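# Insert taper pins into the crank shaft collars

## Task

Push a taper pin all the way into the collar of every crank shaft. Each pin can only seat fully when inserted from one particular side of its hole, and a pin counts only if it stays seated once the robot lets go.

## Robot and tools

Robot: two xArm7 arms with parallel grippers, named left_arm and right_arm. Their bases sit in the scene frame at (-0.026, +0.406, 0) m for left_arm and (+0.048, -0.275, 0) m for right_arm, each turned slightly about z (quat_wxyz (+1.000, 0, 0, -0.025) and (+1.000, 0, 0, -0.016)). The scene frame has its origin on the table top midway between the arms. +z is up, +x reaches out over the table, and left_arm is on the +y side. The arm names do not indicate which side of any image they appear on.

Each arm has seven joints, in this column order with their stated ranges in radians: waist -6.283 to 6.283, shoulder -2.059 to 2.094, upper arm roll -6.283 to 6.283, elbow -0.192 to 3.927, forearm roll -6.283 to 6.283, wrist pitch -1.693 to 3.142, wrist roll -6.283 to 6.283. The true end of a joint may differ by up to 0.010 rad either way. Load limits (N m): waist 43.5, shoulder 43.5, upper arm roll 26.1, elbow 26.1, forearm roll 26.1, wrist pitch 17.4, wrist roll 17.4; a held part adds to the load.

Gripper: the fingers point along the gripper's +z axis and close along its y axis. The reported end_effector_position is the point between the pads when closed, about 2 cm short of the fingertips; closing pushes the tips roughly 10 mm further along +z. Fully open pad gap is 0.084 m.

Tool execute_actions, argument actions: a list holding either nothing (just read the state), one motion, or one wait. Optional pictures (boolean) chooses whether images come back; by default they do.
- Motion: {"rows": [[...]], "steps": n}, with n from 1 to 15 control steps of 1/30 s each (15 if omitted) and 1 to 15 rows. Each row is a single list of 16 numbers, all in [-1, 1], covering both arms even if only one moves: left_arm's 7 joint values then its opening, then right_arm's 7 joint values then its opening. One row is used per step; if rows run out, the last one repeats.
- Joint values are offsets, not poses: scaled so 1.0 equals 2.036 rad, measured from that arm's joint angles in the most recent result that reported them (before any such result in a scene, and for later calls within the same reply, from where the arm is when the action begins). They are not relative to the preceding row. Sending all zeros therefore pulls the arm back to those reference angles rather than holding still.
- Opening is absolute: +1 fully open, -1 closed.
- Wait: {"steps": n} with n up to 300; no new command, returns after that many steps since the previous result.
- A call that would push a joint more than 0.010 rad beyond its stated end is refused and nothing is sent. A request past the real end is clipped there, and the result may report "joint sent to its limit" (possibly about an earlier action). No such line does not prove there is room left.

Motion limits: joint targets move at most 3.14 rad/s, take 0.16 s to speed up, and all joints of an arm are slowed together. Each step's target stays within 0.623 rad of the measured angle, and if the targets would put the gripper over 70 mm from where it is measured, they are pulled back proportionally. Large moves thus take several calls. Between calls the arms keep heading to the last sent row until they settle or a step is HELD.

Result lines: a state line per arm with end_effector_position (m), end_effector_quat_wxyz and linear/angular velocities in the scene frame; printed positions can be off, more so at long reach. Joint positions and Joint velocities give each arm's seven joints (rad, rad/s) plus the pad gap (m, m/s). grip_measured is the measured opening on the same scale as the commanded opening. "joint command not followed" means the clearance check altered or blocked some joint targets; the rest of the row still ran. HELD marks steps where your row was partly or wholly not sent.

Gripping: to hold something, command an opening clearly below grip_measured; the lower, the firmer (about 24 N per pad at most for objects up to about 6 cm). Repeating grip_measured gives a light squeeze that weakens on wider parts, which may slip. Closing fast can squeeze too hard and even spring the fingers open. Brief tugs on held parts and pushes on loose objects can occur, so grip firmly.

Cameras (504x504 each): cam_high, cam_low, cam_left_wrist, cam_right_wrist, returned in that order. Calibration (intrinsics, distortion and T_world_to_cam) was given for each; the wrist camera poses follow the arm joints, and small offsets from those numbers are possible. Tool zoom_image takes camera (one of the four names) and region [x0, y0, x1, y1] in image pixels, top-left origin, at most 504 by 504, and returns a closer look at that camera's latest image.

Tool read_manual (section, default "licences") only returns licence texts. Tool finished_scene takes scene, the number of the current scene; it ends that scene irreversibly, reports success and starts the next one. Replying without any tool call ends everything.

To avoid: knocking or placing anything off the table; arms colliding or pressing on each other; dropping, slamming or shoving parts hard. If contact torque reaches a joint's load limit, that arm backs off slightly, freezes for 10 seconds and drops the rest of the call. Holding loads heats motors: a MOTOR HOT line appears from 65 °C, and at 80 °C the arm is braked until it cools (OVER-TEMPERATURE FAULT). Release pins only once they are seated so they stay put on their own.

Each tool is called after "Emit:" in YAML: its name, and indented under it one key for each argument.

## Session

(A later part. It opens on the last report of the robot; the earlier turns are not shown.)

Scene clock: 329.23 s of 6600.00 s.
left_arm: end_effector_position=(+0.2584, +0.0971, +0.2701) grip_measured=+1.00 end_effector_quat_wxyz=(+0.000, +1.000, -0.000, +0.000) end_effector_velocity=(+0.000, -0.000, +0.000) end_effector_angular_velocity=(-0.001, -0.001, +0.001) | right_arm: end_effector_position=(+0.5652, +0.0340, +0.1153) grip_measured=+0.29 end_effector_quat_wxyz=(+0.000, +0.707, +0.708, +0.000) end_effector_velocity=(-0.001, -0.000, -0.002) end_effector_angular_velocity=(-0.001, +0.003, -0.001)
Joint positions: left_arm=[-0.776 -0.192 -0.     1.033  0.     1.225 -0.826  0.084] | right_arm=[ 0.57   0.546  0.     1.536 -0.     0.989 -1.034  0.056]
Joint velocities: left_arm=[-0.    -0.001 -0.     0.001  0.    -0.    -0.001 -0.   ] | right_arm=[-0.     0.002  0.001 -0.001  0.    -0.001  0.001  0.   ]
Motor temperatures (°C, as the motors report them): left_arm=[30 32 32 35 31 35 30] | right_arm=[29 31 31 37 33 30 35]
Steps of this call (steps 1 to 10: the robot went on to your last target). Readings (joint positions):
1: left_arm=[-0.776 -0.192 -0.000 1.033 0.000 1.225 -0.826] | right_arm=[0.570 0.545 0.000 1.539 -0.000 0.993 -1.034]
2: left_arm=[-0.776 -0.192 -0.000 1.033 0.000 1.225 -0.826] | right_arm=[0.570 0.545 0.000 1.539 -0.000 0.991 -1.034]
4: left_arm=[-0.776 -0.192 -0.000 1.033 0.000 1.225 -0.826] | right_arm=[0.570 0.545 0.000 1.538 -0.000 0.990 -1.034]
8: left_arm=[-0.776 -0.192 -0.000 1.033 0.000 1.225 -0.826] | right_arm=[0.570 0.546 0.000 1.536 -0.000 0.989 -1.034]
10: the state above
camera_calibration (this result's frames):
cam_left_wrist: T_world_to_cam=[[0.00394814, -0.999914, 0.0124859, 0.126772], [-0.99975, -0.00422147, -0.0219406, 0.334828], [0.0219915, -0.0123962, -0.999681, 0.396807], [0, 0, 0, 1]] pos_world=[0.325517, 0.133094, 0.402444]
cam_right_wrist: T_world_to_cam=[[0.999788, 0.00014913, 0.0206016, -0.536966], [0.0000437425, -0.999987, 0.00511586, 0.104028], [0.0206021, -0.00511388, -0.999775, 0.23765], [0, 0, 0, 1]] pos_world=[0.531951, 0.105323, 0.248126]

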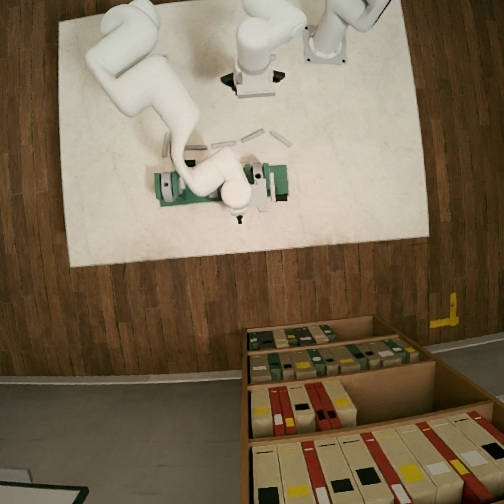

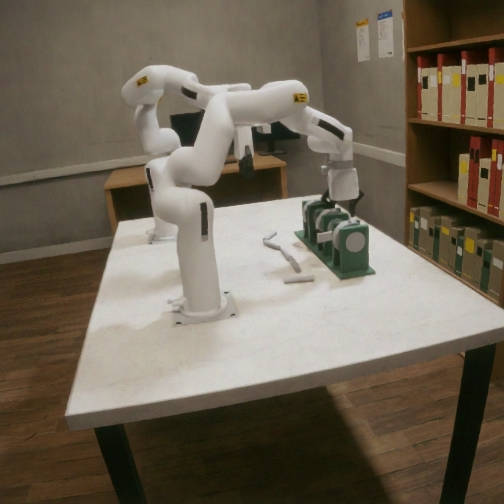

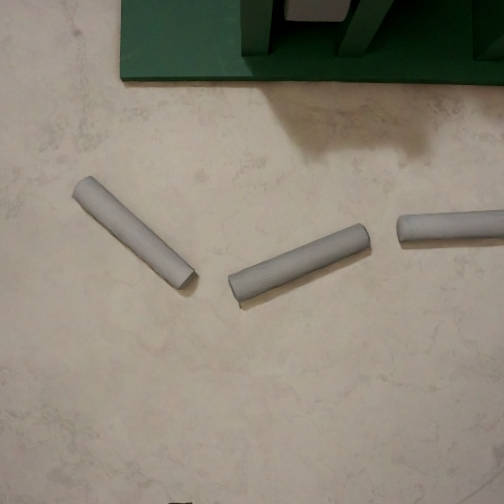

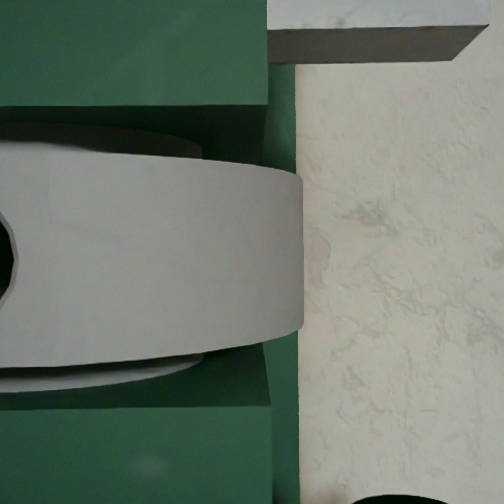

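Emit:
execute_actions:
  actions:
    - {"rows": [[0,0,0,0,0,0,0,1, 0,0,0,0,0,0,0,0.0],[0,0,0,0,0,0,0,1, 0,0,0,0,0,0,0,-0.2],[0,0,0,0,0,0,0,1, 0,0,0,0,0,0,0,-0.3],[0,0,0,0,0,0,0,1, 0,0,0,0,0,0,0,-0.4],[0,0,0,0,0,0,0,1, 0,0,0,0,0,0,0,-0.5],[0,0,0,0,0,0,0,1, 0,0,0,0,0,0,0,-0.6]], "steps": 15}
  pictures: false

Scene clock: 335.03 s of 6600.00 s.
left_arm: end_effector_position=(+0.2584, +0.0971, +0.2701) grip_measured=+1.00 end_effector_quat_wxyz=(+0.000, +1.000, -0.000, +0.000) end_effector_velocity=(+0.000, -0.000, +0.001) end_effector_angular_velocity=(-0.001, -0.002, -0.001) | right_arm: end_effector_position=(+0.5659, +0.0340, +0.1157) grip_measured=-0.47 end_effector_quat_wxyz=(+0.001, +0.707, +0.708, +0.001) end_effector_velocity=(-0.001, +0.000, -0.000) end_effector_angular_velocity=(-0.001, +0.001, +0.001)
Joint positions: left_arm=[-0.776 -0.192 -0.     1.033  0.     1.225 -0.826  0.084] | right_arm=[ 0.57   0.546 -0.     1.537 -0.     0.987 -1.034  0.024]
Joint velocities: left_arm=[-0.    -0.001 -0.     0.001  0.001  0.     0.     0.   ] | right_arm=[ 0.001 -0.    -0.    -0.001  0.     0.    -0.     0.   ]
Motor temperatures (°C, as the motors report them): left_arm=[30 32 32 35 31 35 30] | right_arm=[29 31 31 37 33 30 35]
Steps of this call (steps 1 to 15: the robot went on to your last target; steps 16 to 90: nothing new was sent; then 2.30 s passed at rest; steps 91 to 105: all 15 steps of this action). Readings (joint positions):
91: left_arm=[-0.776 -0.192 -0.000 1.033 0.000 1.225 -0.826] | right_arm=[0.570 0.547 0.000 1.536 -0.000 0.988 -1.034]
92: left_arm=[-0.776 -0.192 -0.000 1.033 0.000 1.225 -0.826] | right_arm=[0.570 0.547 0.000 1.536 -0.000 0.989 -1.034]
94: left_arm=[-0.776 -0.192 -0.000 1.033 0.000 1.225 -0.826] | right_arm=[0.570 0.547 0.000 1.536 -0.000 0.989 -1.034]
98: left_arm=[-0.776 -0.192 -0.000 1.033 0.000 1.225 -0.826] | right_arm=[0.569 0.547 -0.000 1.537 -0.000 0.987 -1.034]
105: the state above

Emit:
execute_actions:
  actions:
    - {"rows": [[0,0,0,0,0,0,0,1, 0.0004,-0.0064,0,0.0038,0,0.0112,0.0006,-0.6],[0,0,0,0,0,0,0,1, 0.0004,-0.0064,0,0.0038,0,0.0112,0.0006,-0.6],[0,0,0,0,0,0,0,1, 0.0004,-0.0064,0,0.0038,0,0.0112,0.0006,-0.6],[0,0,0,0,0,0,0,1, 0.0012,-0.0139,0,0.0053,0,0.0209,0.0016,-0.6],[0,0,0,0,0,0,0,1, 0.0012,-0.0139,0,0.0053,0,0.0209,0.0016,-0.6],[0,0,0,0,0,0,0,1, 0.0012,-0.0139,0,0.0053,0,0.0209,0.0016,-0.6],[0,0,0,0,0,0,0,1, 0.0025,-0.0225,0,0.0045,0,0.029,0.003,-0.6],[0,0,0,0,0,0,0,1, 0.0025,-0.0225,0,0.0045,0,0.029,0.003,-0.6],[0,0,0,0,0,0,0,1, 0.0025,-0.0225,0,0.0045,0,0.029,0.003,-0.6],[0,0,0,0,0,0,0,1, 0.0042,-0.0321,0,0.0014,0,0.0355,0.0048,-0.6]], "steps": 15}

Scene clock: 386.00 s of 6600.00 s.
left_arm: end_effector_position=(+0.2584, +0.0971, +0.2701) grip_measured=+1.00 end_effector_quat_wxyz=(+0.000, +1.000, -0.000, +0.000) end_effector_velocity=(-0.000, +0.000, -0.000) end_effector_angular_velocity=(+0.002, +0.002, +0.000) | right_arm: end_effector_position=(+0.5564, +0.0339, +0.1493) grip_measured=-0.47 end_effector_quat_wxyz=(-0.000, +0.707, +0.707, -0.001) end_effector_velocity=(-0.008, -0.000, +0.012) end_effector_angular_velocity=(-0.003, +0.005, -0.002)
Joint positions: left_arm=[-0.776 -0.192 -0.     1.033  0.     1.225 -0.826  0.084] | right_arm=[ 0.578  0.484 -0.     1.54  -0.     1.058 -1.025  0.024]
Joint velocities: left_arm=[-0.     0.001 -0.    -0.    -0.     0.002 -0.     0.   ] | right_arm=[ 0.008 -0.032 -0.001 -0.012  0.     0.026  0.009  0.   ]
Motor temperatures (°C, as the motors report them): left_arm=[30 32 32 36 31 35 30] | right_arm=[29 31 31 34 33 31 35]
Steps of this call (steps 1 to 15: the robot went on to your last target; steps 16 to 90: nothing new was sent; then 47.47 s passed at rest; steps 91 to 105: all 15 steps of this action). Readings (joint positions):
91: left_arm=[-0.776 -0.192 -0.000 1.033 0.000 1.225 -0.826] | right_arm=[0.570 0.546 0.000 1.536 -0.000 0.989 -1.034]
92: left_arm=[-0.776 -0.192 -0.000 1.033 0.000 1.225 -0.826] | right_arm=[0.570 0.545 0.000 1.538 -0.000 0.993 -1.034]
94: left_arm=[-0.776 -0.192 -0.000 1.033 0.000 1.225 -0.826] | right_arm=[0.570 0.537 -0.000 1.542 -0.000 1.003 -1.033]
98: left_arm=[-0.776 -0.192 -0.000 1.033 0.000 1.225 -0.826] | right_arm=[0.572 0.517 -0.000 1.546 -0.000 1.029 -1.030]
105: the state above
camera_calibration (this result's frames):
cam_left_wrist: T_world_to_cam=[[0.00394814, -0.999914, 0.0124857, 0.126772], [-0.99975, -0.00422146, -0.0219405, 0.334828], [0.0219913, -0.012396, -0.999681, 0.396807], [0, 0, 0, 1]] pos_world=[0.325517, 0.133094, 0.402444]
cam_right_wrist: T_world_to_cam=[[0.999827, -0.00114514, 0.0185651, -0.528596], [-0.00127057, -0.999976, 0.006746, 0.10426], [0.0185569, -0.00676842, -0.999805, 0.273068], [0, 0, 0, 1]] pos_world=[0.52357, 0.1055, 0.282125]

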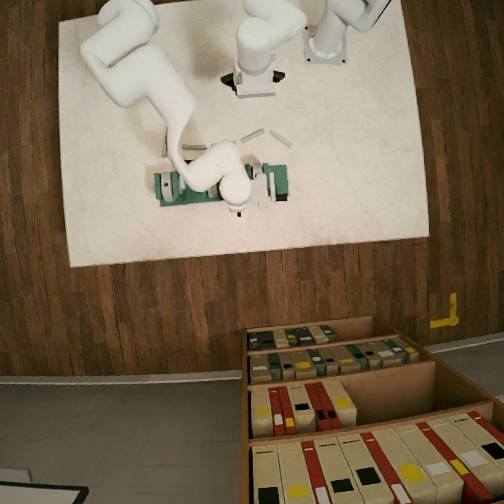

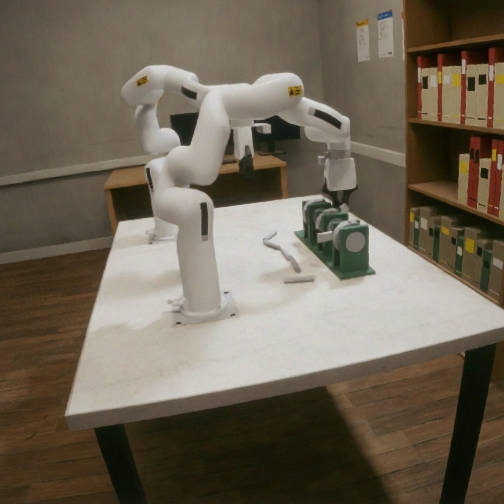

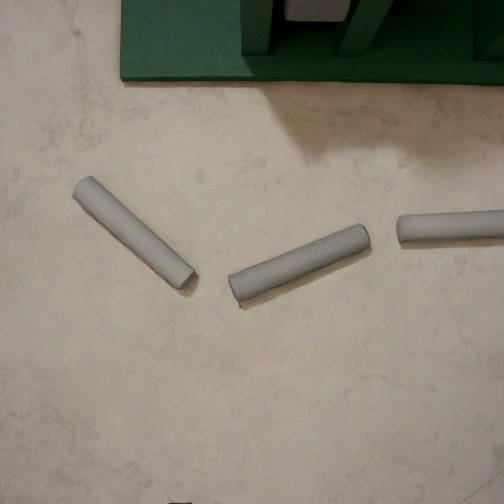

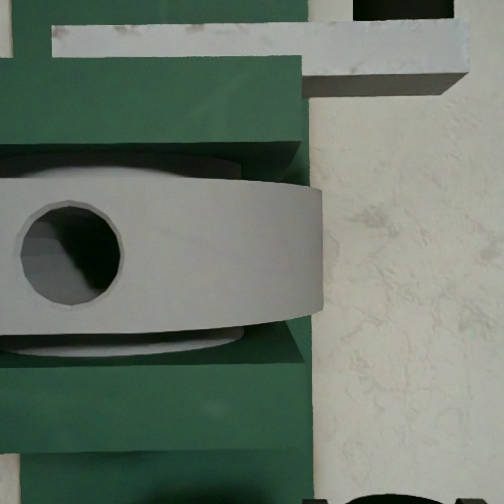

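Emit:
execute_actions:
  actions:
    - {"rows": [[0,0,0,0,0,0,0,1, 0.0027,-0.0134,0,-0.0072,0,0.0052,0.0029,-0.6],[0,0,0,0,0,0,0,1, 0.0027,-0.0134,0,-0.0072,0,0.0052,0.0029,-0.6],[0,0,0,0,0,0,0,1, 0.0052,-0.0251,0,-0.0143,0,0.0098,0.0054,-0.6],[0,0,0,0,0,0,0,1, 0.0052,-0.0251,0,-0.0143,0,0.0098,0.0054,-0.6],[0,0,0,0,0,0,0,1, 0.0085,-0.0381,0,-0.0254,0,0.0117,0.0087,-0.6],[0,0,0,0,0,0,0,1, 0.0085,-0.0381,0,-0.0254,0,0.0117,0.0087,-0.6],[0,0,0,0,0,0,0,1, 0.0118,-0.0511,0,-0.0365,0,0.0136,0.0119,-0.6],[0,0,0,0,0,0,0,1, 0.0118,-0.0511,0,-0.0365,0,0.0136,0.0119,-0.6],[0,0,0,0,0,0,0,1, 0.0159,-0.0646,0,-0.0508,0,0.0128,0.016,-0.6],[0,0,0,0,0,0,0,1, 0.0159,-0.0646,0,-0.0508,0,0.0128,0.016,-0.6],[0,0,0,0,0,0,0,1, 0.02,-0.078,0,-0.0651,0,0.0119,0.0201,-0.6],[0,0,0,0,0,0,0,1, 0.02,-0.078,0,-0.0651,0,0.0119,0.0201,-0.6],[0,0,0,0,0,0,0,1, 0.0246,-0.0909,0,-0.0814,0,0.0085,0.0247,-0.6],[0,0,0,0,0,0,0,1, 0.0246,-0.0909,0,-0.0814,0,0.0085,0.0247,-0.6],[0,0,0,0,0,0,0,1, 0.0291,-0.1037,0,-0.0977,0,0.0051,0.0292,-0.6]], "steps": 15}
  pictures: false

Emit:
execute_actions:
  actions:
    - {"steps": 10}

Scene clock: 402.77 s of 6600.00 s.
left_arm: end_effector_position=(+0.2584, +0.0971, +0.2701) grip_measured=+1.00 end_effector_quat_wxyz=(+0.000, +1.000, -0.000, +0.000) end_effector_velocity=(+0.000, -0.001, +0.000) end_effector_angular_velocity=(-0.002, -0.001, +0.001) | right_arm: end_effector_position=(+0.5117, +0.0340, +0.1833) grip_measured=-0.47 end_effector_quat_wxyz=(+0.000, +0.707, +0.707, -0.001) end_effector_velocity=(-0.130, +0.000, +0.030) end_effector_angular_velocity=(-0.006, +0.006, +0.004)
Joint positions: left_arm=[-0.776 -0.192 -0.     1.033  0.     1.225 -0.826  0.084] | right_arm=[ 0.619  0.323 -0.     1.402 -0.     1.081 -0.983  0.024]
Joint velocities: left_arm=[-0.     0.     0.     0.001 -0.001 -0.001 -0.001 -0.   ] | right_arm=[ 0.129 -0.38   0.002 -0.449 -0.003 -0.06   0.128  0.   ]
Motor temperatures (°C, as the motors report them): left_arm=[30 32 32 36 31 35 30] | right_arm=[29 31 31 35 33 31 35]
Steps of this call (steps 1 to 15: the robot went on to your last target; steps 16 to 90: nothing new was sent; then 13.27 s passed at rest; steps 91 to 105: all 15 steps of this action). Readings (joint positions):
91: left_arm=[-0.776 -0.192 -0.000 1.033 0.000 1.225 -0.826] | right_arm=[0.578 0.481 -0.000 1.539 -0.000 1.060 -1.024]
92: left_arm=[-0.776 -0.192 -0.000 1.033 0.000 1.225 -0.826] | right_arm=[0.579 0.477 -0.000 1.537 -0.000 1.061 -1.023]
94: left_arm=[-0.776 -0.192 -0.000 1.033 0.000 1.225 -0.826] | right_arm=[0.582 0.460 -0.000 1.527 -0.000 1.067 -1.019]
98: left_arm=[-0.776 -0.192 -0.000 1.033 0.000 1.225 -0.826] | right_arm=[0.593 0.414 -0.000 1.494 -0.000 1.081 -1.009]
105: the state above

Scene clock: 403.10 s of 6600.00 s.
left_arm: end_effector_position=(+0.2584, +0.0971, +0.2701) grip_measured=+1.00 end_effector_quat_wxyz=(+0.000, +1.000, -0.000, +0.000) end_effector_velocity=(+0.000, -0.000, +0.000) end_effector_angular_velocity=(-0.000, -0.000, -0.000) | right_arm: end_effector_position=(+0.4947, +0.0340, +0.1855) grip_measured=-0.47 end_effector_quat_wxyz=(-0.000, +0.707, +0.707, -0.001) end_effector_velocity=(-0.002, -0.000, +0.001) end_effector_angular_velocity=(+0.002, -0.003, -0.002)
Joint positions: left_arm=[-0.776 -0.192 -0.     1.033  0.     1.225 -0.826  0.084] | right_arm=[ 0.636  0.275  0.     1.342 -0.     1.069 -0.966  0.024]
Joint velocities: left_arm=[-0. -0.  0.  0. -0. -0.  0.  0.] | right_arm=[ 0.002 -0.011 -0.001 -0.013 -0.    -0.006  0.004 -0.   ]
Motor temperatures (°C, as the motors report them): left_arm=[30 32 32 36 31 35 30] | right_arm=[29 31 31 35 33 31 35]
Steps of this call (steps 1 to 10: the robot went on to your last target). Readings (joint positions):
1: left_arm=[-0.776 -0.192 -0.000 1.033 0.000 1.225 -0.826] | right_arm=[0.624 0.310 -0.000 1.386 -0.000 1.078 -0.978]
2: left_arm=[-0.776 -0.192 -0.000 1.033 0.000 1.225 -0.826] | right_arm=[0.628 0.297 -0.000 1.371 -0.000 1.076 -0.974]
4: left_arm=[-0.776 -0.192 -0.000 1.033 0.000 1.225 -0.826] | right_arm=[0.633 0.283 0.001 1.353 -0.000 1.073 -0.969]
8: left_arm=[-0.776 -0.192 -0.000 1.033 0.000 1.225 -0.826] | right_arm=[0.636 0.276 0.000 1.343 -0.000 1.070 -0.966]
10: the state above
camera_calibration (this result's frames):
cam_left_wrist: T_world_to_cam=[[0.00394824, -0.999914, 0.0124858, 0.126772], [-0.99975, -0.00422156, -0.0219406, 0.334828], [0.0219914, -0.0123961, -0.999681, 0.396807], [0, 0, 0, 1]] pos_world=[0.325518, 0.133094, 0.402444]
cam_right_wrist: T_world_to_cam=[[0.999838, -0.00104654, 0.017979, -0.467431], [-0.00117244, -0.999975, 0.00699349, 0.103924], [0.0179713, -0.00701343, -0.999814, 0.310685], [0, 0, 0, 1]] pos_world=[0.461893, 0.105611, 0.318304]

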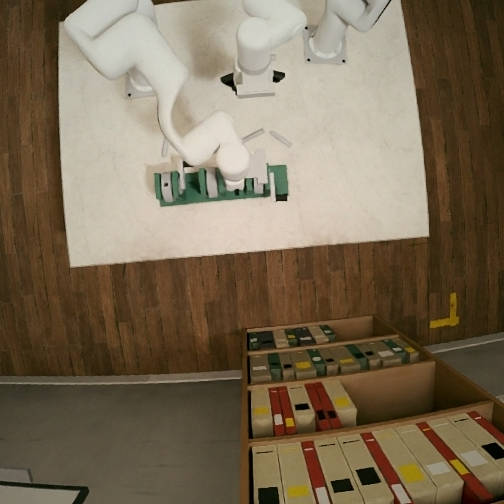

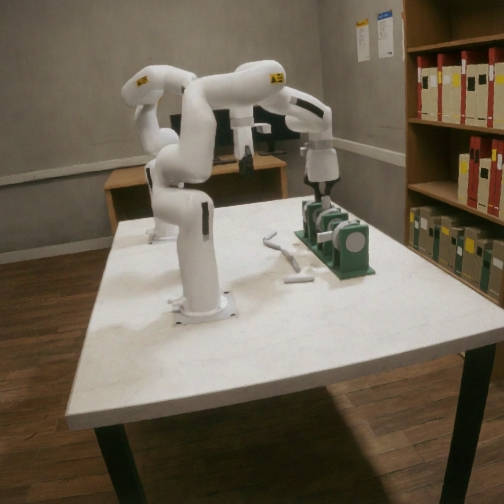

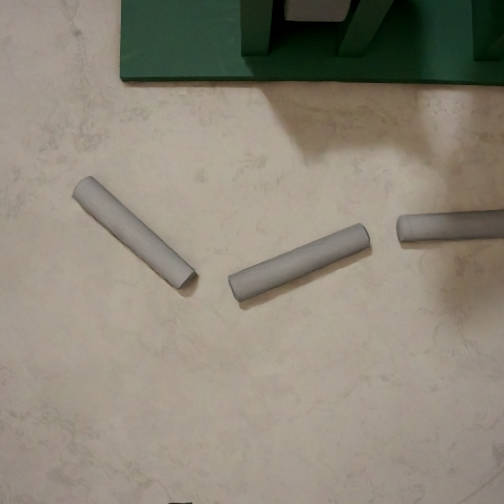

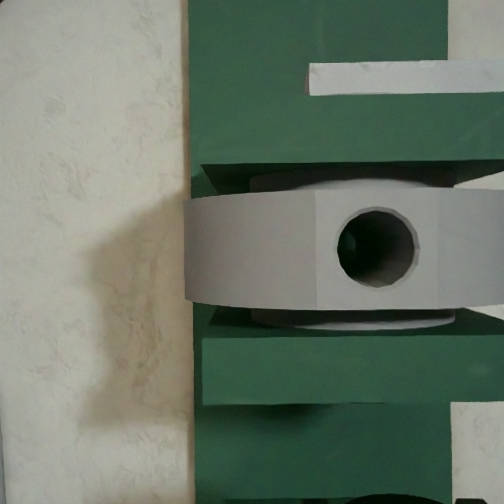

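Emit:
execute_actions:
  actions:
    - {"rows": [[0.06,0.04,0,-0.04,0,-0.08,-0.08,1, 0.0055,-0.0125,0,-0.0178,0,-0.0063,0.0051,-0.6],[0.06,0.04,0,-0.04,0,-0.08,-0.08,1, 0.0055,-0.0125,0,-0.0178,0,-0.0063,0.0051,-0.6],[0.12,0.08,0,-0.08,0,-0.16,-0.156,1, 0.0104,-0.0238,0,-0.0351,0,-0.0123,0.01,-0.6],[0.12,0.08,0,-0.08,0,-0.16,-0.156,1, 0.0104,-0.0238,0,-0.0351,0,-0.0123,0.01,-0.6],[0.1846,0.123,0,-0.1225,0,-0.2455,-0.2349,1, 0.0152,-0.0328,0,-0.0523,0,-0.0205,0.0148,-0.6],[0.1846,0.123,0,-0.1225,0,-0.2455,-0.2349,1, 0.0152,-0.0328,0,-0.0523,0,-0.0205,0.0148,-0.6],[0.1846,0.123,0,-0.1225,0,-0.2455,-0.2349,1, 0.02,-0.0418,0,-0.0694,0,-0.0286,0.0196,-0.6],[0.1846,0.123,0,-0.1225,0,-0.2455,-0.2349,1, 0.02,-0.0418,0,-0.0694,0,-0.0286,0.0196,-0.6],[0.1846,0.123,0,-0.1225,0,-0.2455,-0.2349,1, 0.0243,-0.0475,0,-0.0854,0,-0.039,0.0239,-0.6],[0.1846,0.123,0,-0.1225,0,-0.2455,-0.2349,1, 0.0243,-0.0475,0,-0.0854,0,-0.039,0.0239,-0.6],[0.1846,0.123,0,-0.1225,0,-0.2455,-0.2349,1, 0.0286,-0.0531,0,-0.1014,0,-0.0493,0.0282,-0.6],[0.1846,0.123,0,-0.1225,0,-0.2455,-0.2349,1, 0.0286,-0.0531,0,-0.1014,0,-0.0493,0.0282,-0.6],[0.1846,0.123,0,-0.1225,0,-0.2455,-0.2349,1, 0.0321,-0.0552,0,-0.1152,0,-0.061,0.0317,-0.6],[0.1846,0.123,0,-0.1225,0,-0.2455,-0.2349,1, 0.0321,-0.0552,0,-0.1152,0,-0.061,0.0317,-0.6],[0.1846,0.123,0,-0.1225,0,-0.2455,-0.2349,1, 0.0355,-0.0572,0,-0.1289,0,-0.0727,0.0351,-0.6]], "steps": 15}
  pictures: false

Emit:
execute_actions:
  actions:
    - {"steps": 12}

Scene clock: 455.63 s of 6600.00 s.
left_arm: end_effector_position=(+0.3507, +0.1894, +0.1310) grip_measured=+1.00 end_effector_quat_wxyz=(-0.000, +0.941, +0.338, -0.000) end_effector_velocity=(+0.130, +0.287, -0.316) end_effector_angular_velocity=(+0.004, +0.005, +1.621) | right_arm: end_effector_position=(+0.4466, +0.0344, +0.1658) grip_measured=-0.47 end_effector_quat_wxyz=(+0.001, +0.707, +0.707, +0.002) end_effector_velocity=(-0.096, +0.002, -0.095) end_effector_angular_velocity=(-0.006, +0.013, +0.008)
Joint positions: left_arm=[-0.472  0.011  0.     0.832  0.     0.822 -1.213  0.084] | right_arm=[ 0.694  0.168 -0.002  1.137 -0.001  0.964 -0.909  0.024]
Joint velocities: left_arm=[ 0.72   0.477  0.001 -0.474  0.    -0.945 -0.9   -0.   ] | right_arm=[ 0.111 -0.105  0.008 -0.425  0.001 -0.306  0.111  0.   ]
Motor temperatures (°C, as the motors report them): left_arm=[30 32 32 36 31 35 30] | right_arm=[29 32 31 40 33 31 35]
Steps of this call (steps 1 to 30: the robot went on to your last target; steps 31 to 90: nothing new was sent; then 49.03 s passed at rest; steps 91 to 105: all 15 steps of this action). Readings (joint positions):
91: left_arm=[-0.776 -0.192 -0.000 1.033 0.000 1.224 -0.827] | right_arm=[0.637 0.272 -0.000 1.340 -0.000 1.068 -0.965]
92: left_arm=[-0.772 -0.190 -0.001 1.031 -0.000 1.218 -0.833] | right_arm=[0.638 0.269 -0.001 1.335 -0.000 1.066 -0.963]
94: left_arm=[-0.740 -0.171 -0.006 1.012 -0.000 1.171 -0.879] | right_arm=[0.645 0.253 -0.001 1.312 -0.000 1.057 -0.957]
98: left_arm=[-0.642 -0.102 0.000 0.944 0.000 1.047 -0.998] | right_arm=[0.663 0.215 -0.001 1.249 -0.001 1.032 -0.939]
105: the state above

Scene clock: 456.03 s of 6600.00 s.
left_arm: end_effector_position=(+0.3617, +0.2170, +0.1013) grip_measured=+1.00 end_effector_quat_wxyz=(+0.001, +0.911, +0.412, +0.001) end_effector_velocity=(-0.001, +0.010, -0.009) end_effector_angular_velocity=(+0.006, +0.012, +0.031) | right_arm: end_effector_position=(+0.4348, +0.0344, +0.1522) grip_measured=-0.47 end_effector_quat_wxyz=(+0.000, +0.707, +0.707, +0.002) end_effector_velocity=(-0.010, +0.001, -0.007) end_effector_angular_velocity=(-0.010, +0.017, +0.007)
Joint positions: left_arm=[-0.402  0.057 -0.001  0.785  0.     0.726 -1.303  0.084] | right_arm=[ 0.708  0.158 -0.001  1.082 -0.     0.92  -0.894  0.024]
Joint velocities: left_arm=[ 0.013  0.012  0.007 -0.012  0.    -0.011 -0.011 -0.   ] | right_arm=[ 0.006  0.001  0.006 -0.017  0.002  0.002  0.004 -0.   ]
Motor temperatures (°C, as the motors report them): left_arm=[30 32 32 36 31 35 30] | right_arm=[29 31 31 40 33 31 35]
Steps of this call (steps 1 to 12: the robot went on to your last target). Readings (joint positions):
1: left_arm=[-0.449 0.026 0.001 0.816 0.000 0.793 -1.240] | right_arm=[0.697 0.165 -0.002 1.123 -0.001 0.953 -0.905]
2: left_arm=[-0.432 0.038 0.002 0.804 0.000 0.771 -1.261] | right_arm=[0.701 0.162 -0.002 1.109 -0.001 0.942 -0.901]
4: left_arm=[-0.413 0.051 0.003 0.791 0.000 0.747 -1.284] | right_arm=[0.705 0.161 -0.001 1.093 -0.001 0.929 -0.898]
8: left_arm=[-0.405 0.055 -0.002 0.788 0.000 0.730 -1.300] | right_arm=[0.707 0.158 -0.002 1.085 -0.001 0.921 -0.895]
12: the state above
camera_calibration (this result's frames):
cam_left_wrist: T_world_to_cam=[[0.753766, -0.656979, 0.014677, -0.0973912], [-0.656639, -0.753875, -0.0223193, 0.473487], [0.0257279, 0.00718607, -0.999643, 0.221716], [0, 0, 0, 1]] pos_world=[0.378616, 0.291373, 0.233634]
cam_right_wrist: T_world_to_cam=[[0.999726, -0.00250679, 0.0232569, -0.40766], [-0.00259103, -0.99999, 0.00359269, 0.105658], [0.0232477, -0.00365196, -0.999723, 0.276062], [0, 0, 0, 1]] pos_world=[0.401404, 0.105643, 0.285087]

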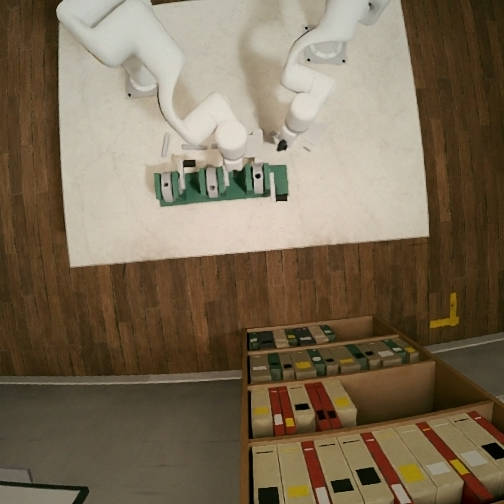

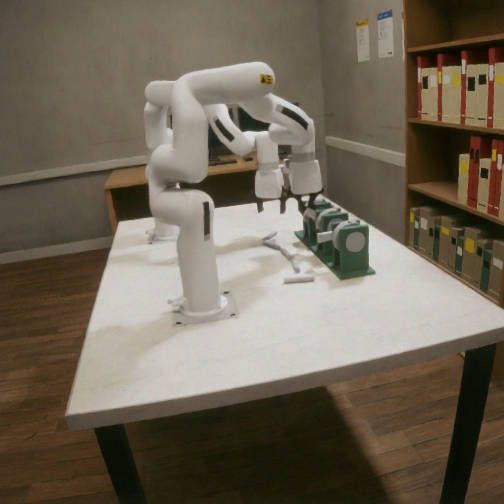

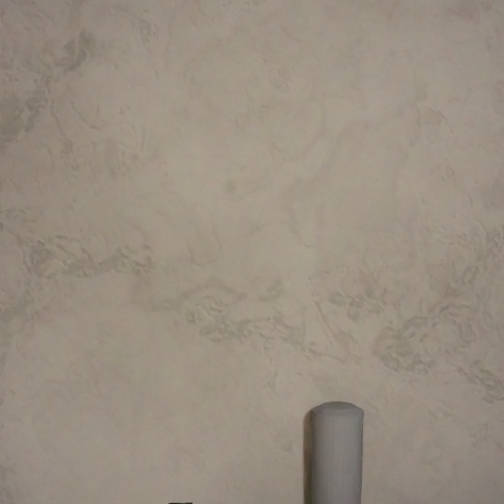

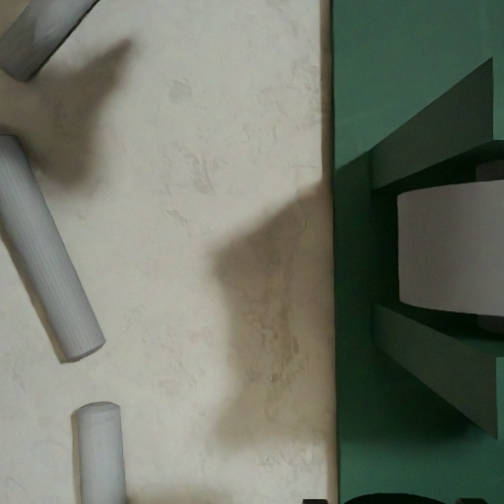

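Emit:
zoom_image:
  camera: "cam_high"
  region: [140, 120, 320, 220]

Region (140, 120, 320, 220) of cam_high's 504x504 image, scaled by 2.800, with more detail than that image has.

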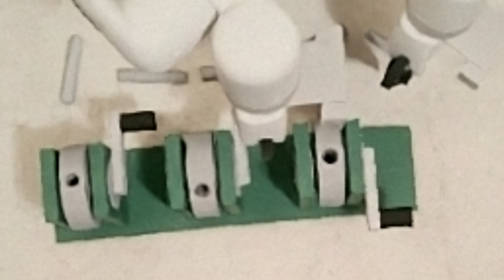

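Emit:
execute_actions:
  actions:
    - {"rows": [[0.0003,0.02,0,-0.004,0,-0.025,0,0.6, 0.0023,0.0024,0.0005,-0.0114,0,-0.0117,0.0019,-0.6],[0.0003,0.03,0,-0.006,0,-0.036,0,0.4, 0.0023,0.0024,0.0005,-0.0114,0,-0.0117,0.0019,-0.6],[0.0003,0.04,0,-0.008,0,-0.048,0,0.2, 0.0023,0.0024,0.0005,-0.0114,0,-0.0117,0.0019,-0.6],[0.0005,0.05,0,-0.0105,0,-0.06,0,0.1, 0.0043,0.0045,0.0005,-0.0215,0,-0.024,0.0039,-0.6],[0.0005,0.06,0,-0.0127,0,-0.072,0,0.1, 0.0043,0.0045,0.0005,-0.0215,0,-0.024,0.0039,-0.6],[0.0005,0.07,0,-0.015,0,-0.084,0,0.1, 0.0043,0.0045,0.0005,-0.0215,0,-0.024,0.0039,-0.6],[0.0007,0.08,0,-0.017,0,-0.096,0,0.1, 0.0053,0.0105,0.0005,-0.0285,0,-0.0371,0.0049,-0.6],[0.0009,0.087,0.0005,-0.0185,0,-0.1046,-0.0006,0.1, 0.0053,0.0105,0.0005,-0.0285,0,-0.0371,0.0049,-0.6],[0.0009,0.087,0.0005,-0.0185,0,-0.1046,-0.0006,0.1, 0.0053,0.0105,0.0005,-0.0285,0,-0.0371,0.0049,-0.6],[0.0009,0.087,0.0005,-0.0185,0,-0.1046,-0.0006,0.1, 0.0061,0.0166,0.0005,-0.0355,0,-0.0501,0.0057,-0.6]], "steps": 15}
  pictures: false

Emit:
execute_actions:
  actions:
    - {"steps": 10}

Scene clock: 485.67 s of 6600.00 s.
left_arm: end_effector_position=(+0.3619, +0.2183, +0.0300) grip_measured=+0.09 end_effector_quat_wxyz=(+0.000, +0.910, +0.414, +0.000) end_effector_velocity=(+0.016, -0.009, -0.000) end_effector_angular_velocity=(-0.025, -0.052, -0.002) | right_arm: end_effector_position=(+0.4247, +0.0346, +0.1181) grip_measured=-0.47 end_effector_quat_wxyz=(+0.000, +0.707, +0.707, +0.001) end_effector_velocity=(+0.000, -0.000, -0.018) end_effector_angular_velocity=(+0.008, -0.011, -0.005)
Joint positions: left_arm=[-0.4    0.23  -0.     0.749  0.     0.519 -1.304  0.048] | right_arm=[ 0.72   0.189 -0.     1.014 -0.     0.824 -0.883  0.024]
Joint velocities: left_arm=[-0.001  0.022 -0.002  0.014  0.    -0.066 -0.     0.   ] | right_arm=[ 0.003  0.022 -0.004 -0.032 -0.    -0.067  0.005 -0.   ]
Motor temperatures (°C, as the motors report them): left_arm=[30 32 32 35 31 35 30] | right_arm=[29 31 31 37 33 31 35]
Steps of this call (steps 1 to 30: the robot went on to your last target; steps 31 to 90: nothing new was sent; then 26.13 s passed at rest; steps 91 to 105: all 15 steps of this action). Readings (joint positions):
91: left_arm=[-0.400 0.059 -0.000 0.784 0.000 0.725 -1.304] | right_arm=[0.709 0.159 0.000 1.079 -0.000 0.921 -0.894]
92: left_arm=[-0.400 0.062 -0.000 0.784 0.000 0.718 -1.304] | right_arm=[0.709 0.159 -0.000 1.075 -0.000 0.916 -0.893]
94: left_arm=[-0.401 0.089 -0.001 0.781 0.000 0.682 -1.303] | right_arm=[0.711 0.161 0.000 1.065 -0.000 0.905 -0.892]
98: left_arm=[-0.401 0.172 -0.001 0.760 0.000 0.590 -1.303] | right_arm=[0.716 0.168 0.000 1.042 -0.000 0.874 -0.887]
105: the state above

Scene clock: 486.00 s of 6600.00 s.
left_arm: end_effector_position=(+0.3619, +0.2183, +0.0285) grip_measured=+0.09 end_effector_quat_wxyz=(+0.000, +0.910, +0.414, +0.000) end_effector_velocity=(-0.001, +0.001, -0.002) end_effector_angular_velocity=(+0.001, +0.003, +0.001) | right_arm: end_effector_position=(+0.4245, +0.0345, +0.1162) grip_measured=-0.47 end_effector_quat_wxyz=(+0.000, +0.707, +0.707, +0.001) end_effector_velocity=(-0.000, -0.000, -0.002) end_effector_angular_velocity=(-0.002, +0.001, +0.000)
Joint positions: left_arm=[-0.4    0.233 -0.     0.748  0.     0.514 -1.304  0.048] | right_arm=[ 0.72   0.191 -0.     1.011 -0.     0.818 -0.883  0.024]
Joint velocities: left_arm=[ 0.     0.004  0.    -0.001 -0.    -0.002 -0.     0.   ] | right_arm=[ 0.     0.004 -0.    -0.002 -0.001 -0.004  0.     0.   ]
Motor temperatures (°C, as the motors report them): left_arm=[30 32 32 35 31 35 30] | right_arm=[29 31 31 37 33 31 35]
Steps of this call (steps 1 to 10: the robot went on to your last target). Readings (joint positions):
1: left_arm=[-0.400 0.230 -0.000 0.749 0.000 0.517 -1.304] | right_arm=[0.720 0.190 -0.000 1.013 -0.000 0.822 -0.883]
2: left_arm=[-0.400 0.231 -0.000 0.749 0.000 0.516 -1.304] | right_arm=[0.720 0.190 -0.000 1.013 -0.000 0.821 -0.883]
4: left_arm=[-0.400 0.232 -0.000 0.749 0.000 0.515 -1.304] | right_arm=[0.720 0.190 -0.000 1.012 -0.000 0.819 -0.883]
8: left_arm=[-0.400 0.233 -0.000 0.748 0.000 0.514 -1.304] | right_arm=[0.720 0.191 -0.000 1.011 -0.000 0.818 -0.883]
10: the state above
camera_calibration (this result's frames):
cam_left_wrist: T_world_to_cam=[[0.756432, -0.653933, 0.0134737, -0.0972508], [-0.65361, -0.756512, -0.0219952, 0.472413], [0.0245764, 0.00783137, -0.999667, 0.149213], [0, 0, 0, 1]] pos_world=[0.378671, 0.292622, 0.160864]
cam_right_wrist: T_world_to_cam=[[0.999761, -0.000796735, 0.0218417, -0.39646], [-0.000895403, -0.999989, 0.00450802, 0.104981], [0.0218379, -0.0045265, -0.999751, 0.240948], [0, 0, 0, 1]] pos_world=[0.391198, 0.105755, 0.249074]

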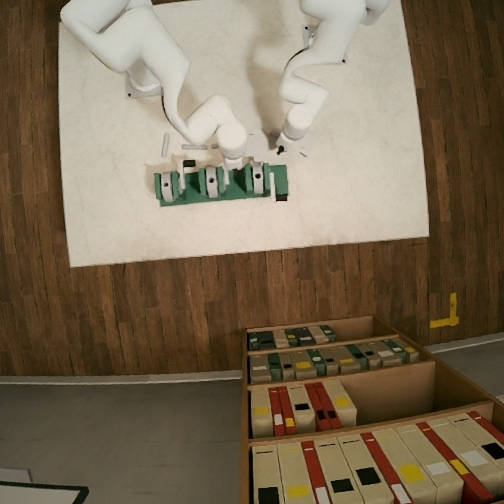

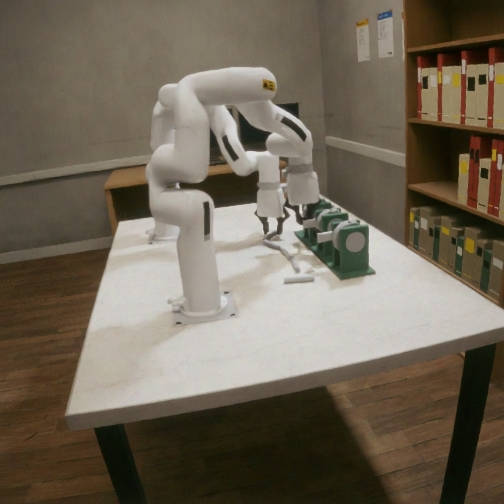

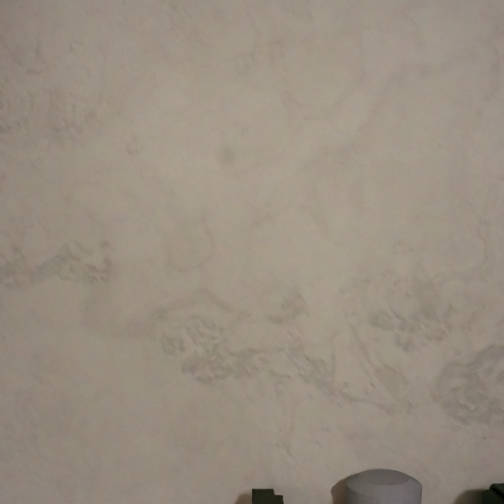

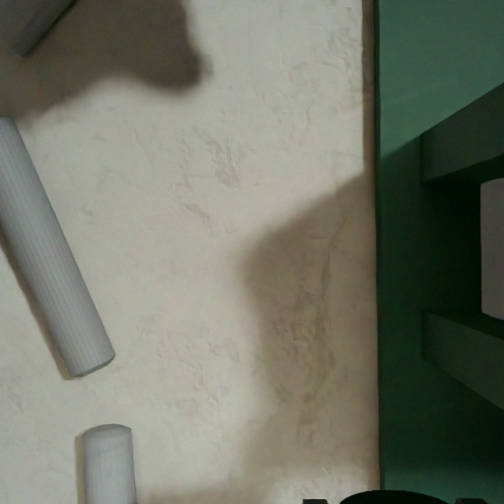

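Emit:
execute_actions:
  actions:
    - {"rows": [[0,0.003,0,-0.0003,0,-0.003,0,0.1, 0,0,0,0,0,0,0,-0.2],[0,0.0059,0,-0.0006,0,-0.006,0,0.1, 0,0,0,0,0,0,0,0.1],[0,0.0059,0,-0.0006,0,-0.006,0,0.1, 0,0,0,0,0,0,0,0.3],[0,0.0059,0,-0.0006,0,-0.006,0,0.1, 0,0,0,0,0,0,0,0.3],[0,0.0059,0,-0.0006,0,-0.006,0,-0.1, 0,0,0,0,0,0,0,0.3],[0,0.0059,0,-0.0006,0,-0.006,0,-0.3, 0,0,0,0,0,0,0,0.3],[0,0.0059,0,-0.0006,0,-0.006,0,-0.45, 0,0,0,0,0,0,0,0.3],[0,0.0059,0,-0.0006,0,-0.006,0,-0.55, 0,-0.016,0,0.0186,0,0.035,0,0.3],[0,0.0059,0,-0.0006,0,-0.006,0,-0.65, 0,-0.032,0,0.037,0,0.07,0,0.3],[0,0.0059,0,-0.0006,0,-0.006,0,-0.75, 0,-0.048,0,0.056,0,0.105,0,0.3],[0,0.0059,0,-0.0006,0,-0.006,0,-0.85, 0,-0.065,0,0.0745,0,0.1405,0,0.3]], "steps": 15}
  pictures: false

Emit:
execute_actions:
  actions:
    - {"steps": 12}

Scene clock: 497.80 s of 6600.00 s.
left_arm: end_effector_position=(+0.3615, +0.2185, +0.0240) grip_measured=-0.61 end_effector_quat_wxyz=(+0.000, +0.910, +0.414, +0.000) end_effector_velocity=(+0.001, -0.000, +0.000) end_effector_angular_velocity=(-0.001, -0.001, -0.001) | right_arm: end_effector_position=(+0.4267, +0.0375, +0.1915) grip_measured=+0.29 end_effector_quat_wxyz=(+0.000, +0.706, +0.708, +0.003) end_effector_velocity=(+0.016, +0.007, +0.417) end_effector_angular_velocity=(+0.105, -0.131, -0.009)
Joint positions: left_arm=[-0.4    0.245 -0.     0.747  0.     0.502 -1.304  0.017] | right_arm=[ 0.721  0.095  0.001  1.122 -0.     1.021 -0.883  0.056]
Joint velocities: left_arm=[ 0.     0.    -0.     0.001  0.    -0.001  0.001  0.   ] | right_arm=[-0.003 -0.511 -0.006  0.578 -0.002  0.921  0.001  0.   ]
Motor temperatures (°C, as the motors report them): left_arm=[30 32 32 35 31 35 30] | right_arm=[29 31 32 36 33 31 35]
Steps of this call (steps 1 to 15: the robot went on to your last target; steps 16 to 90: nothing new was sent; then 8.30 s passed at rest; steps 91 to 105: all 15 steps of this action). Readings (joint positions):
91: left_arm=[-0.400 0.234 -0.000 0.748 0.000 0.513 -1.304] | right_arm=[0.720 0.192 0.000 1.010 0.000 0.818 -0.883]
92: left_arm=[-0.400 0.235 -0.000 0.748 0.000 0.511 -1.304] | right_arm=[0.721 0.192 0.003 1.006 0.001 0.821 -0.883]
94: left_arm=[-0.400 0.241 -0.000 0.747 0.000 0.506 -1.304] | right_arm=[0.724 0.194 0.007 1.001 0.002 0.824 -0.883]
98: left_arm=[-0.400 0.245 -0.000 0.746 0.000 0.502 -1.304] | right_arm=[0.723 0.193 0.005 1.007 0.001 0.822 -0.883]
105: the state above

Scene clock: 498.20 s of 6600.00 s.
left_arm: end_effector_position=(+0.3615, +0.2185, +0.0240) grip_measured=-0.61 end_effector_quat_wxyz=(+0.000, +0.910, +0.414, +0.000) end_effector_velocity=(+0.001, -0.000, +0.000) end_effector_angular_velocity=(-0.001, -0.002, -0.001) | right_arm: end_effector_position=(+0.4237, +0.0339, +0.2186) grip_measured=+0.29 end_effector_quat_wxyz=(+0.000, +0.707, +0.707, -0.001) end_effector_velocity=(+0.002, +0.003, +0.011) end_effector_angular_velocity=(+0.012, -0.014, +0.002)
Joint positions: left_arm=[-0.4    0.245 -0.     0.747  0.     0.501 -1.304  0.017] | right_arm=[ 0.72   0.06  -0.     1.161 -0.     1.103 -0.883  0.056]
Joint velocities: left_arm=[-0.     0.    -0.     0.002  0.    -0.001  0.    -0.   ] | right_arm=[ 0.002 -0.011  0.001  0.016  0.     0.008  0.001  0.   ]
Motor temperatures (°C, as the motors report them): left_arm=[30 32 32 35 31 35 30] | right_arm=[29 31 32 36 33 31 35]
Steps of this call (steps 1 to 12: the robot went on to your last target). Readings (joint positions):
1: left_arm=[-0.400 0.245 -0.000 0.747 0.000 0.502 -1.304] | right_arm=[0.721 0.081 0.000 1.138 -0.000 1.047 -0.883]
2: left_arm=[-0.400 0.245 -0.000 0.747 0.000 0.502 -1.304] | right_arm=[0.720 0.071 0.000 1.150 -0.000 1.065 -0.883]
4: left_arm=[-0.400 0.245 -0.000 0.747 0.000 0.501 -1.304] | right_arm=[0.720 0.063 -0.000 1.157 -0.000 1.086 -0.883]
8: left_arm=[-0.400 0.245 -0.000 0.747 0.000 0.501 -1.304] | right_arm=[0.720 0.062 -0.000 1.158 -0.000 1.100 -0.883]
12: the state above
camera_calibration (this result's frames):
cam_left_wrist: T_world_to_cam=[[0.756431, -0.653951, 0.0126707, -0.0967992], [-0.653639, -0.756493, -0.0217731, 0.472206], [0.0238238, 0.00818777, -0.999683, 0.14486], [0, 0, 0, 1]] pos_world=[0.378423, 0.292733, 0.156322]
cam_right_wrist: T_world_to_cam=[[0.999825, -0.000727377, 0.0186859, -0.397256], [-0.000860879, -0.999974, 0.00713751, 0.103344], [0.0186802, -0.00715235, -0.9998, 0.344748], [0, 0, 0, 1]] pos_world=[0.390835, 0.105518, 0.351364]

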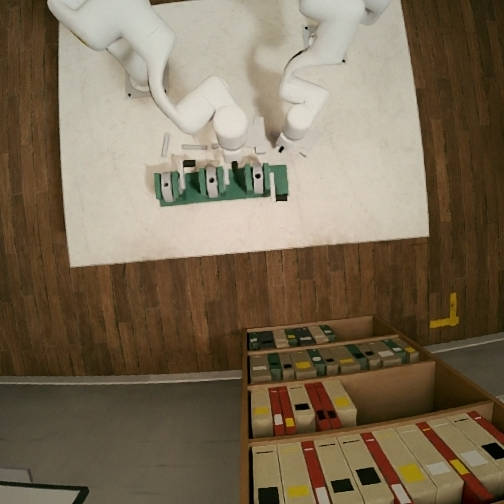

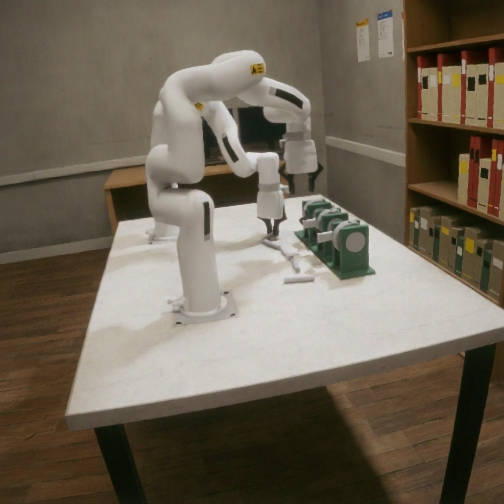

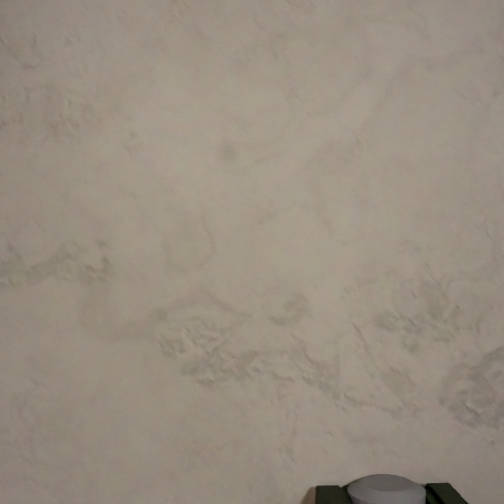

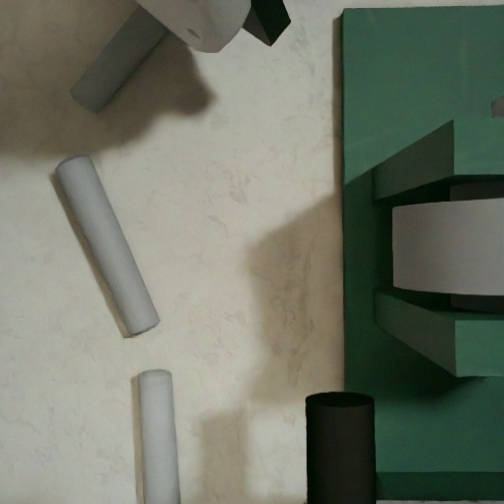

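Emit:
execute_actions:
  actions:
    - {"rows": [[0,-0.02,0,0.006,0,0.026,0,-0.85, -0.03,-0.026,0,-0.028,0,-0.002,-0.03,0.3],[0,-0.04,0,0.013,0,0.053,0,-0.85, -0.06,-0.053,0,-0.057,0,-0.005,-0.06,0.3],[0,-0.06,0,0.02,0,0.08,0,-0.85, -0.09,-0.079,0,-0.086,0,-0.007,-0.09,0.3],[0,-0.08,0,0.026,0,0.107,0,-0.85, -0.12,-0.106,0,-0.114,0,-0.01,-0.12,0.3],[0,-0.10,0,0.033,0,0.133,0,-0.85, -0.141,-0.1241,0,-0.1345,0,-0.0114,-0.1409,0.3],[0,-0.12,0,0.04,0,0.16,0,-0.85, -0.141,-0.1241,0,-0.1345,0,-0.0114,-0.1409,0.3],[0,-0.1375,0,0.0455,0,0.1835,0,-0.85, -0.141,-0.1241,0,-0.1345,0,-0.0114,-0.1409,0.3]], "steps": 15}
  pictures: false

Emit:
execute_actions:
  actions:
    - {"steps": 12}

Scene clock: 555.90 s of 6600.00 s.
left_arm: end_effector_position=(+0.3624, +0.2180, +0.1466) grip_measured=-0.61 end_effector_quat_wxyz=(+0.001, +0.910, +0.414, +0.001) end_effector_velocity=(-0.038, +0.020, -0.003) end_effector_angular_velocity=(+0.059, +0.121, +0.002) | right_arm: end_effector_position=(+0.4267, -0.1107, +0.2203) grip_measured=+0.29 end_effector_quat_wxyz=(+0.000, +0.707, +0.707, -0.000) end_effector_velocity=(-0.020, -0.015, -0.008) end_effector_angular_velocity=(-0.009, +0.006, +0.086)
Joint positions: left_arm=[-0.4   -0.027 -0.     0.837  0.     0.862 -1.304  0.017] | right_arm=[ 0.441 -0.185 -0.001  0.896 -0.     1.081 -1.16   0.056]
Joint velocities: left_arm=[ 0.001 -0.042  0.002 -0.024 -0.     0.153  0.001 -0.   ] | right_arm=[-0.068 -0.068  0.053 -0.089  0.005 -0.012 -0.104  0.   ]
Motor temperatures (°C, as the motors report them): left_arm=[30 32 32 34 31 35 30] | right_arm=[29 31 31 38 33 31 35]
Steps of this call (steps 1 to 30: the robot went on to your last target; steps 31 to 90: nothing new was sent; then 54.20 s passed at rest; steps 91 to 105: all 15 steps of this action). Readings (joint positions):
91: left_arm=[-0.400 0.245 -0.000 0.747 0.000 0.502 -1.304] | right_arm=[0.719 0.059 -0.000 1.162 -0.000 1.103 -0.884]
92: left_arm=[-0.400 0.242 -0.000 0.747 0.000 0.509 -1.304] | right_arm=[0.714 0.054 0.001 1.157 -0.000 1.103 -0.890]
94: left_arm=[-0.400 0.212 -0.000 0.754 0.000 0.556 -1.304] | right_arm=[0.674 0.018 0.007 1.114 0.000 1.099 -0.934]
98: left_arm=[-0.400 0.087 -0.000 0.801 0.000 0.711 -1.304] | right_arm=[0.553 -0.086 -0.003 1.004 -0.001 1.089 -1.049]
105: the state above

Scene clock: 556.30 s of 6600.00 s.
left_arm: end_effector_position=(+0.3612, +0.2187, +0.1494) grip_measured=-0.61 end_effector_quat_wxyz=(-0.001, +0.910, +0.414, -0.001) end_effector_velocity=(+0.001, -0.000, +0.002) end_effector_angular_velocity=(-0.002, -0.002, -0.001) | right_arm: end_effector_position=(+0.4258, -0.1143, +0.2198) grip_measured=+0.29 end_effector_quat_wxyz=(+0.000, +0.707, +0.707, -0.000) end_effector_velocity=(-0.000, -0.002, +0.000) end_effector_angular_velocity=(-0.000, +0.001, -0.004)
Joint positions: left_arm=[-0.4   -0.034 -0.     0.839  0.     0.875 -1.304  0.017] | right_arm=[ 0.434 -0.192  0.     0.888 -0.     1.08  -1.17   0.056]
Joint velocities: left_arm=[-0.    -0.003 -0.     0.002 -0.001  0.002  0.001 -0.   ] | right_arm=[-0.002 -0.002 -0.002 -0.002 -0.     0.002 -0.001  0.   ]
Motor temperatures (°C, as the motors report them): left_arm=[30 32 32 34 31 35 30] | right_arm=[29 31 31 38 33 31 35]
Steps of this call (steps 1 to 12: the robot went on to your last target). Readings (joint positions):
1: left_arm=[-0.400 -0.029 -0.000 0.836 0.000 0.867 -1.304] | right_arm=[0.439 -0.187 0.001 0.893 -0.000 1.080 -1.163]
2: left_arm=[-0.400 -0.029 -0.000 0.836 0.000 0.869 -1.304] | right_arm=[0.438 -0.188 0.001 0.892 -0.000 1.080 -1.165]
4: left_arm=[-0.400 -0.031 -0.000 0.837 0.000 0.872 -1.304] | right_arm=[0.436 -0.190 0.001 0.890 -0.000 1.080 -1.168]
8: left_arm=[-0.400 -0.033 -0.000 0.839 0.000 0.874 -1.304] | right_arm=[0.434 -0.191 0.000 0.888 -0.000 1.080 -1.169]
12: the state above
camera_calibration (this result's frames):
cam_left_wrist: T_world_to_cam=[[0.756468, -0.653941, 0.010819, -0.0977244], [-0.653655, -0.756491, -0.0213726, 0.4748], [0.0221609, 0.00909572, -0.999713, 0.270604], [0, 0, 0, 1]] pos_world=[0.378284, 0.292814, 0.281731]
cam_right_wrist: T_world_to_cam=[[0.999799, -0.000282362, 0.0200275, -0.399703], [-0.000400582, -0.999983, 0.00589913, -0.0447988], [0.0200255, -0.00590597, -0.999782, 0.344467], [0, 0, 0, 1]] pos_world=[0.392707, -0.0428764, 0.352661]

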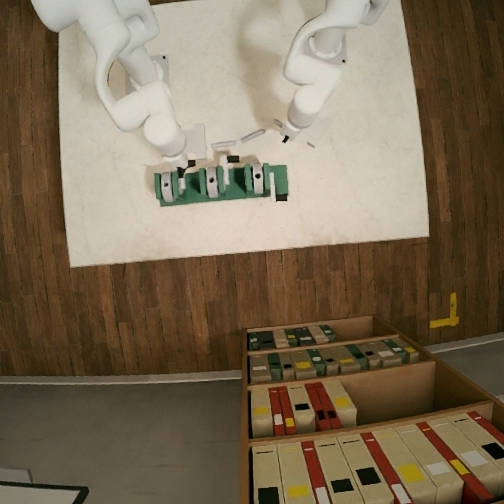

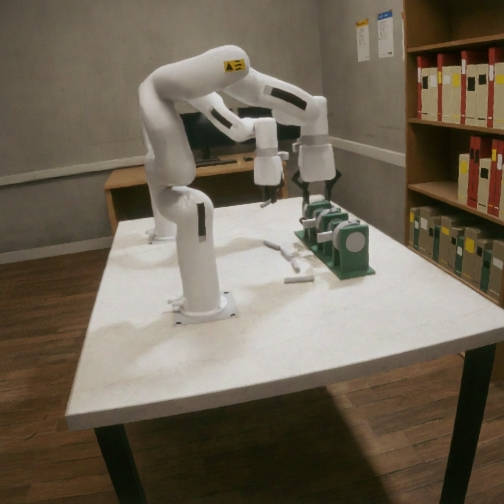

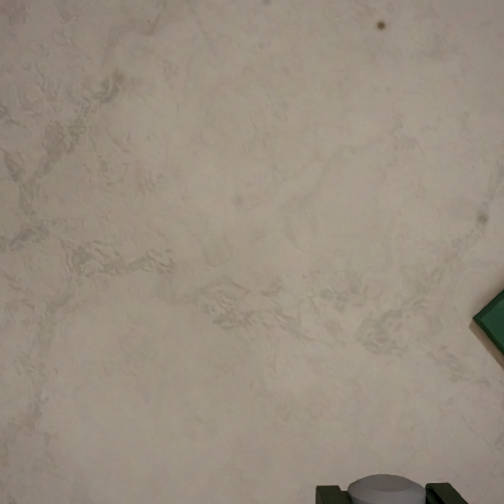

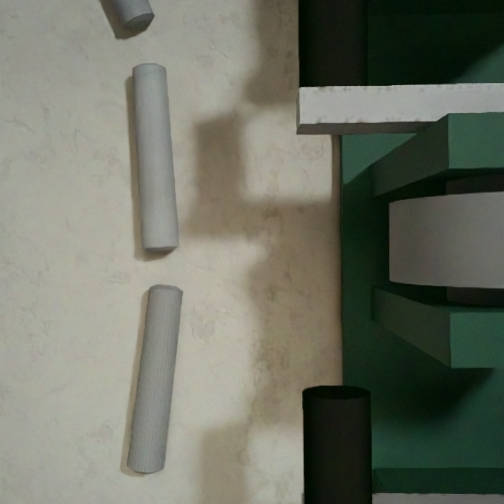

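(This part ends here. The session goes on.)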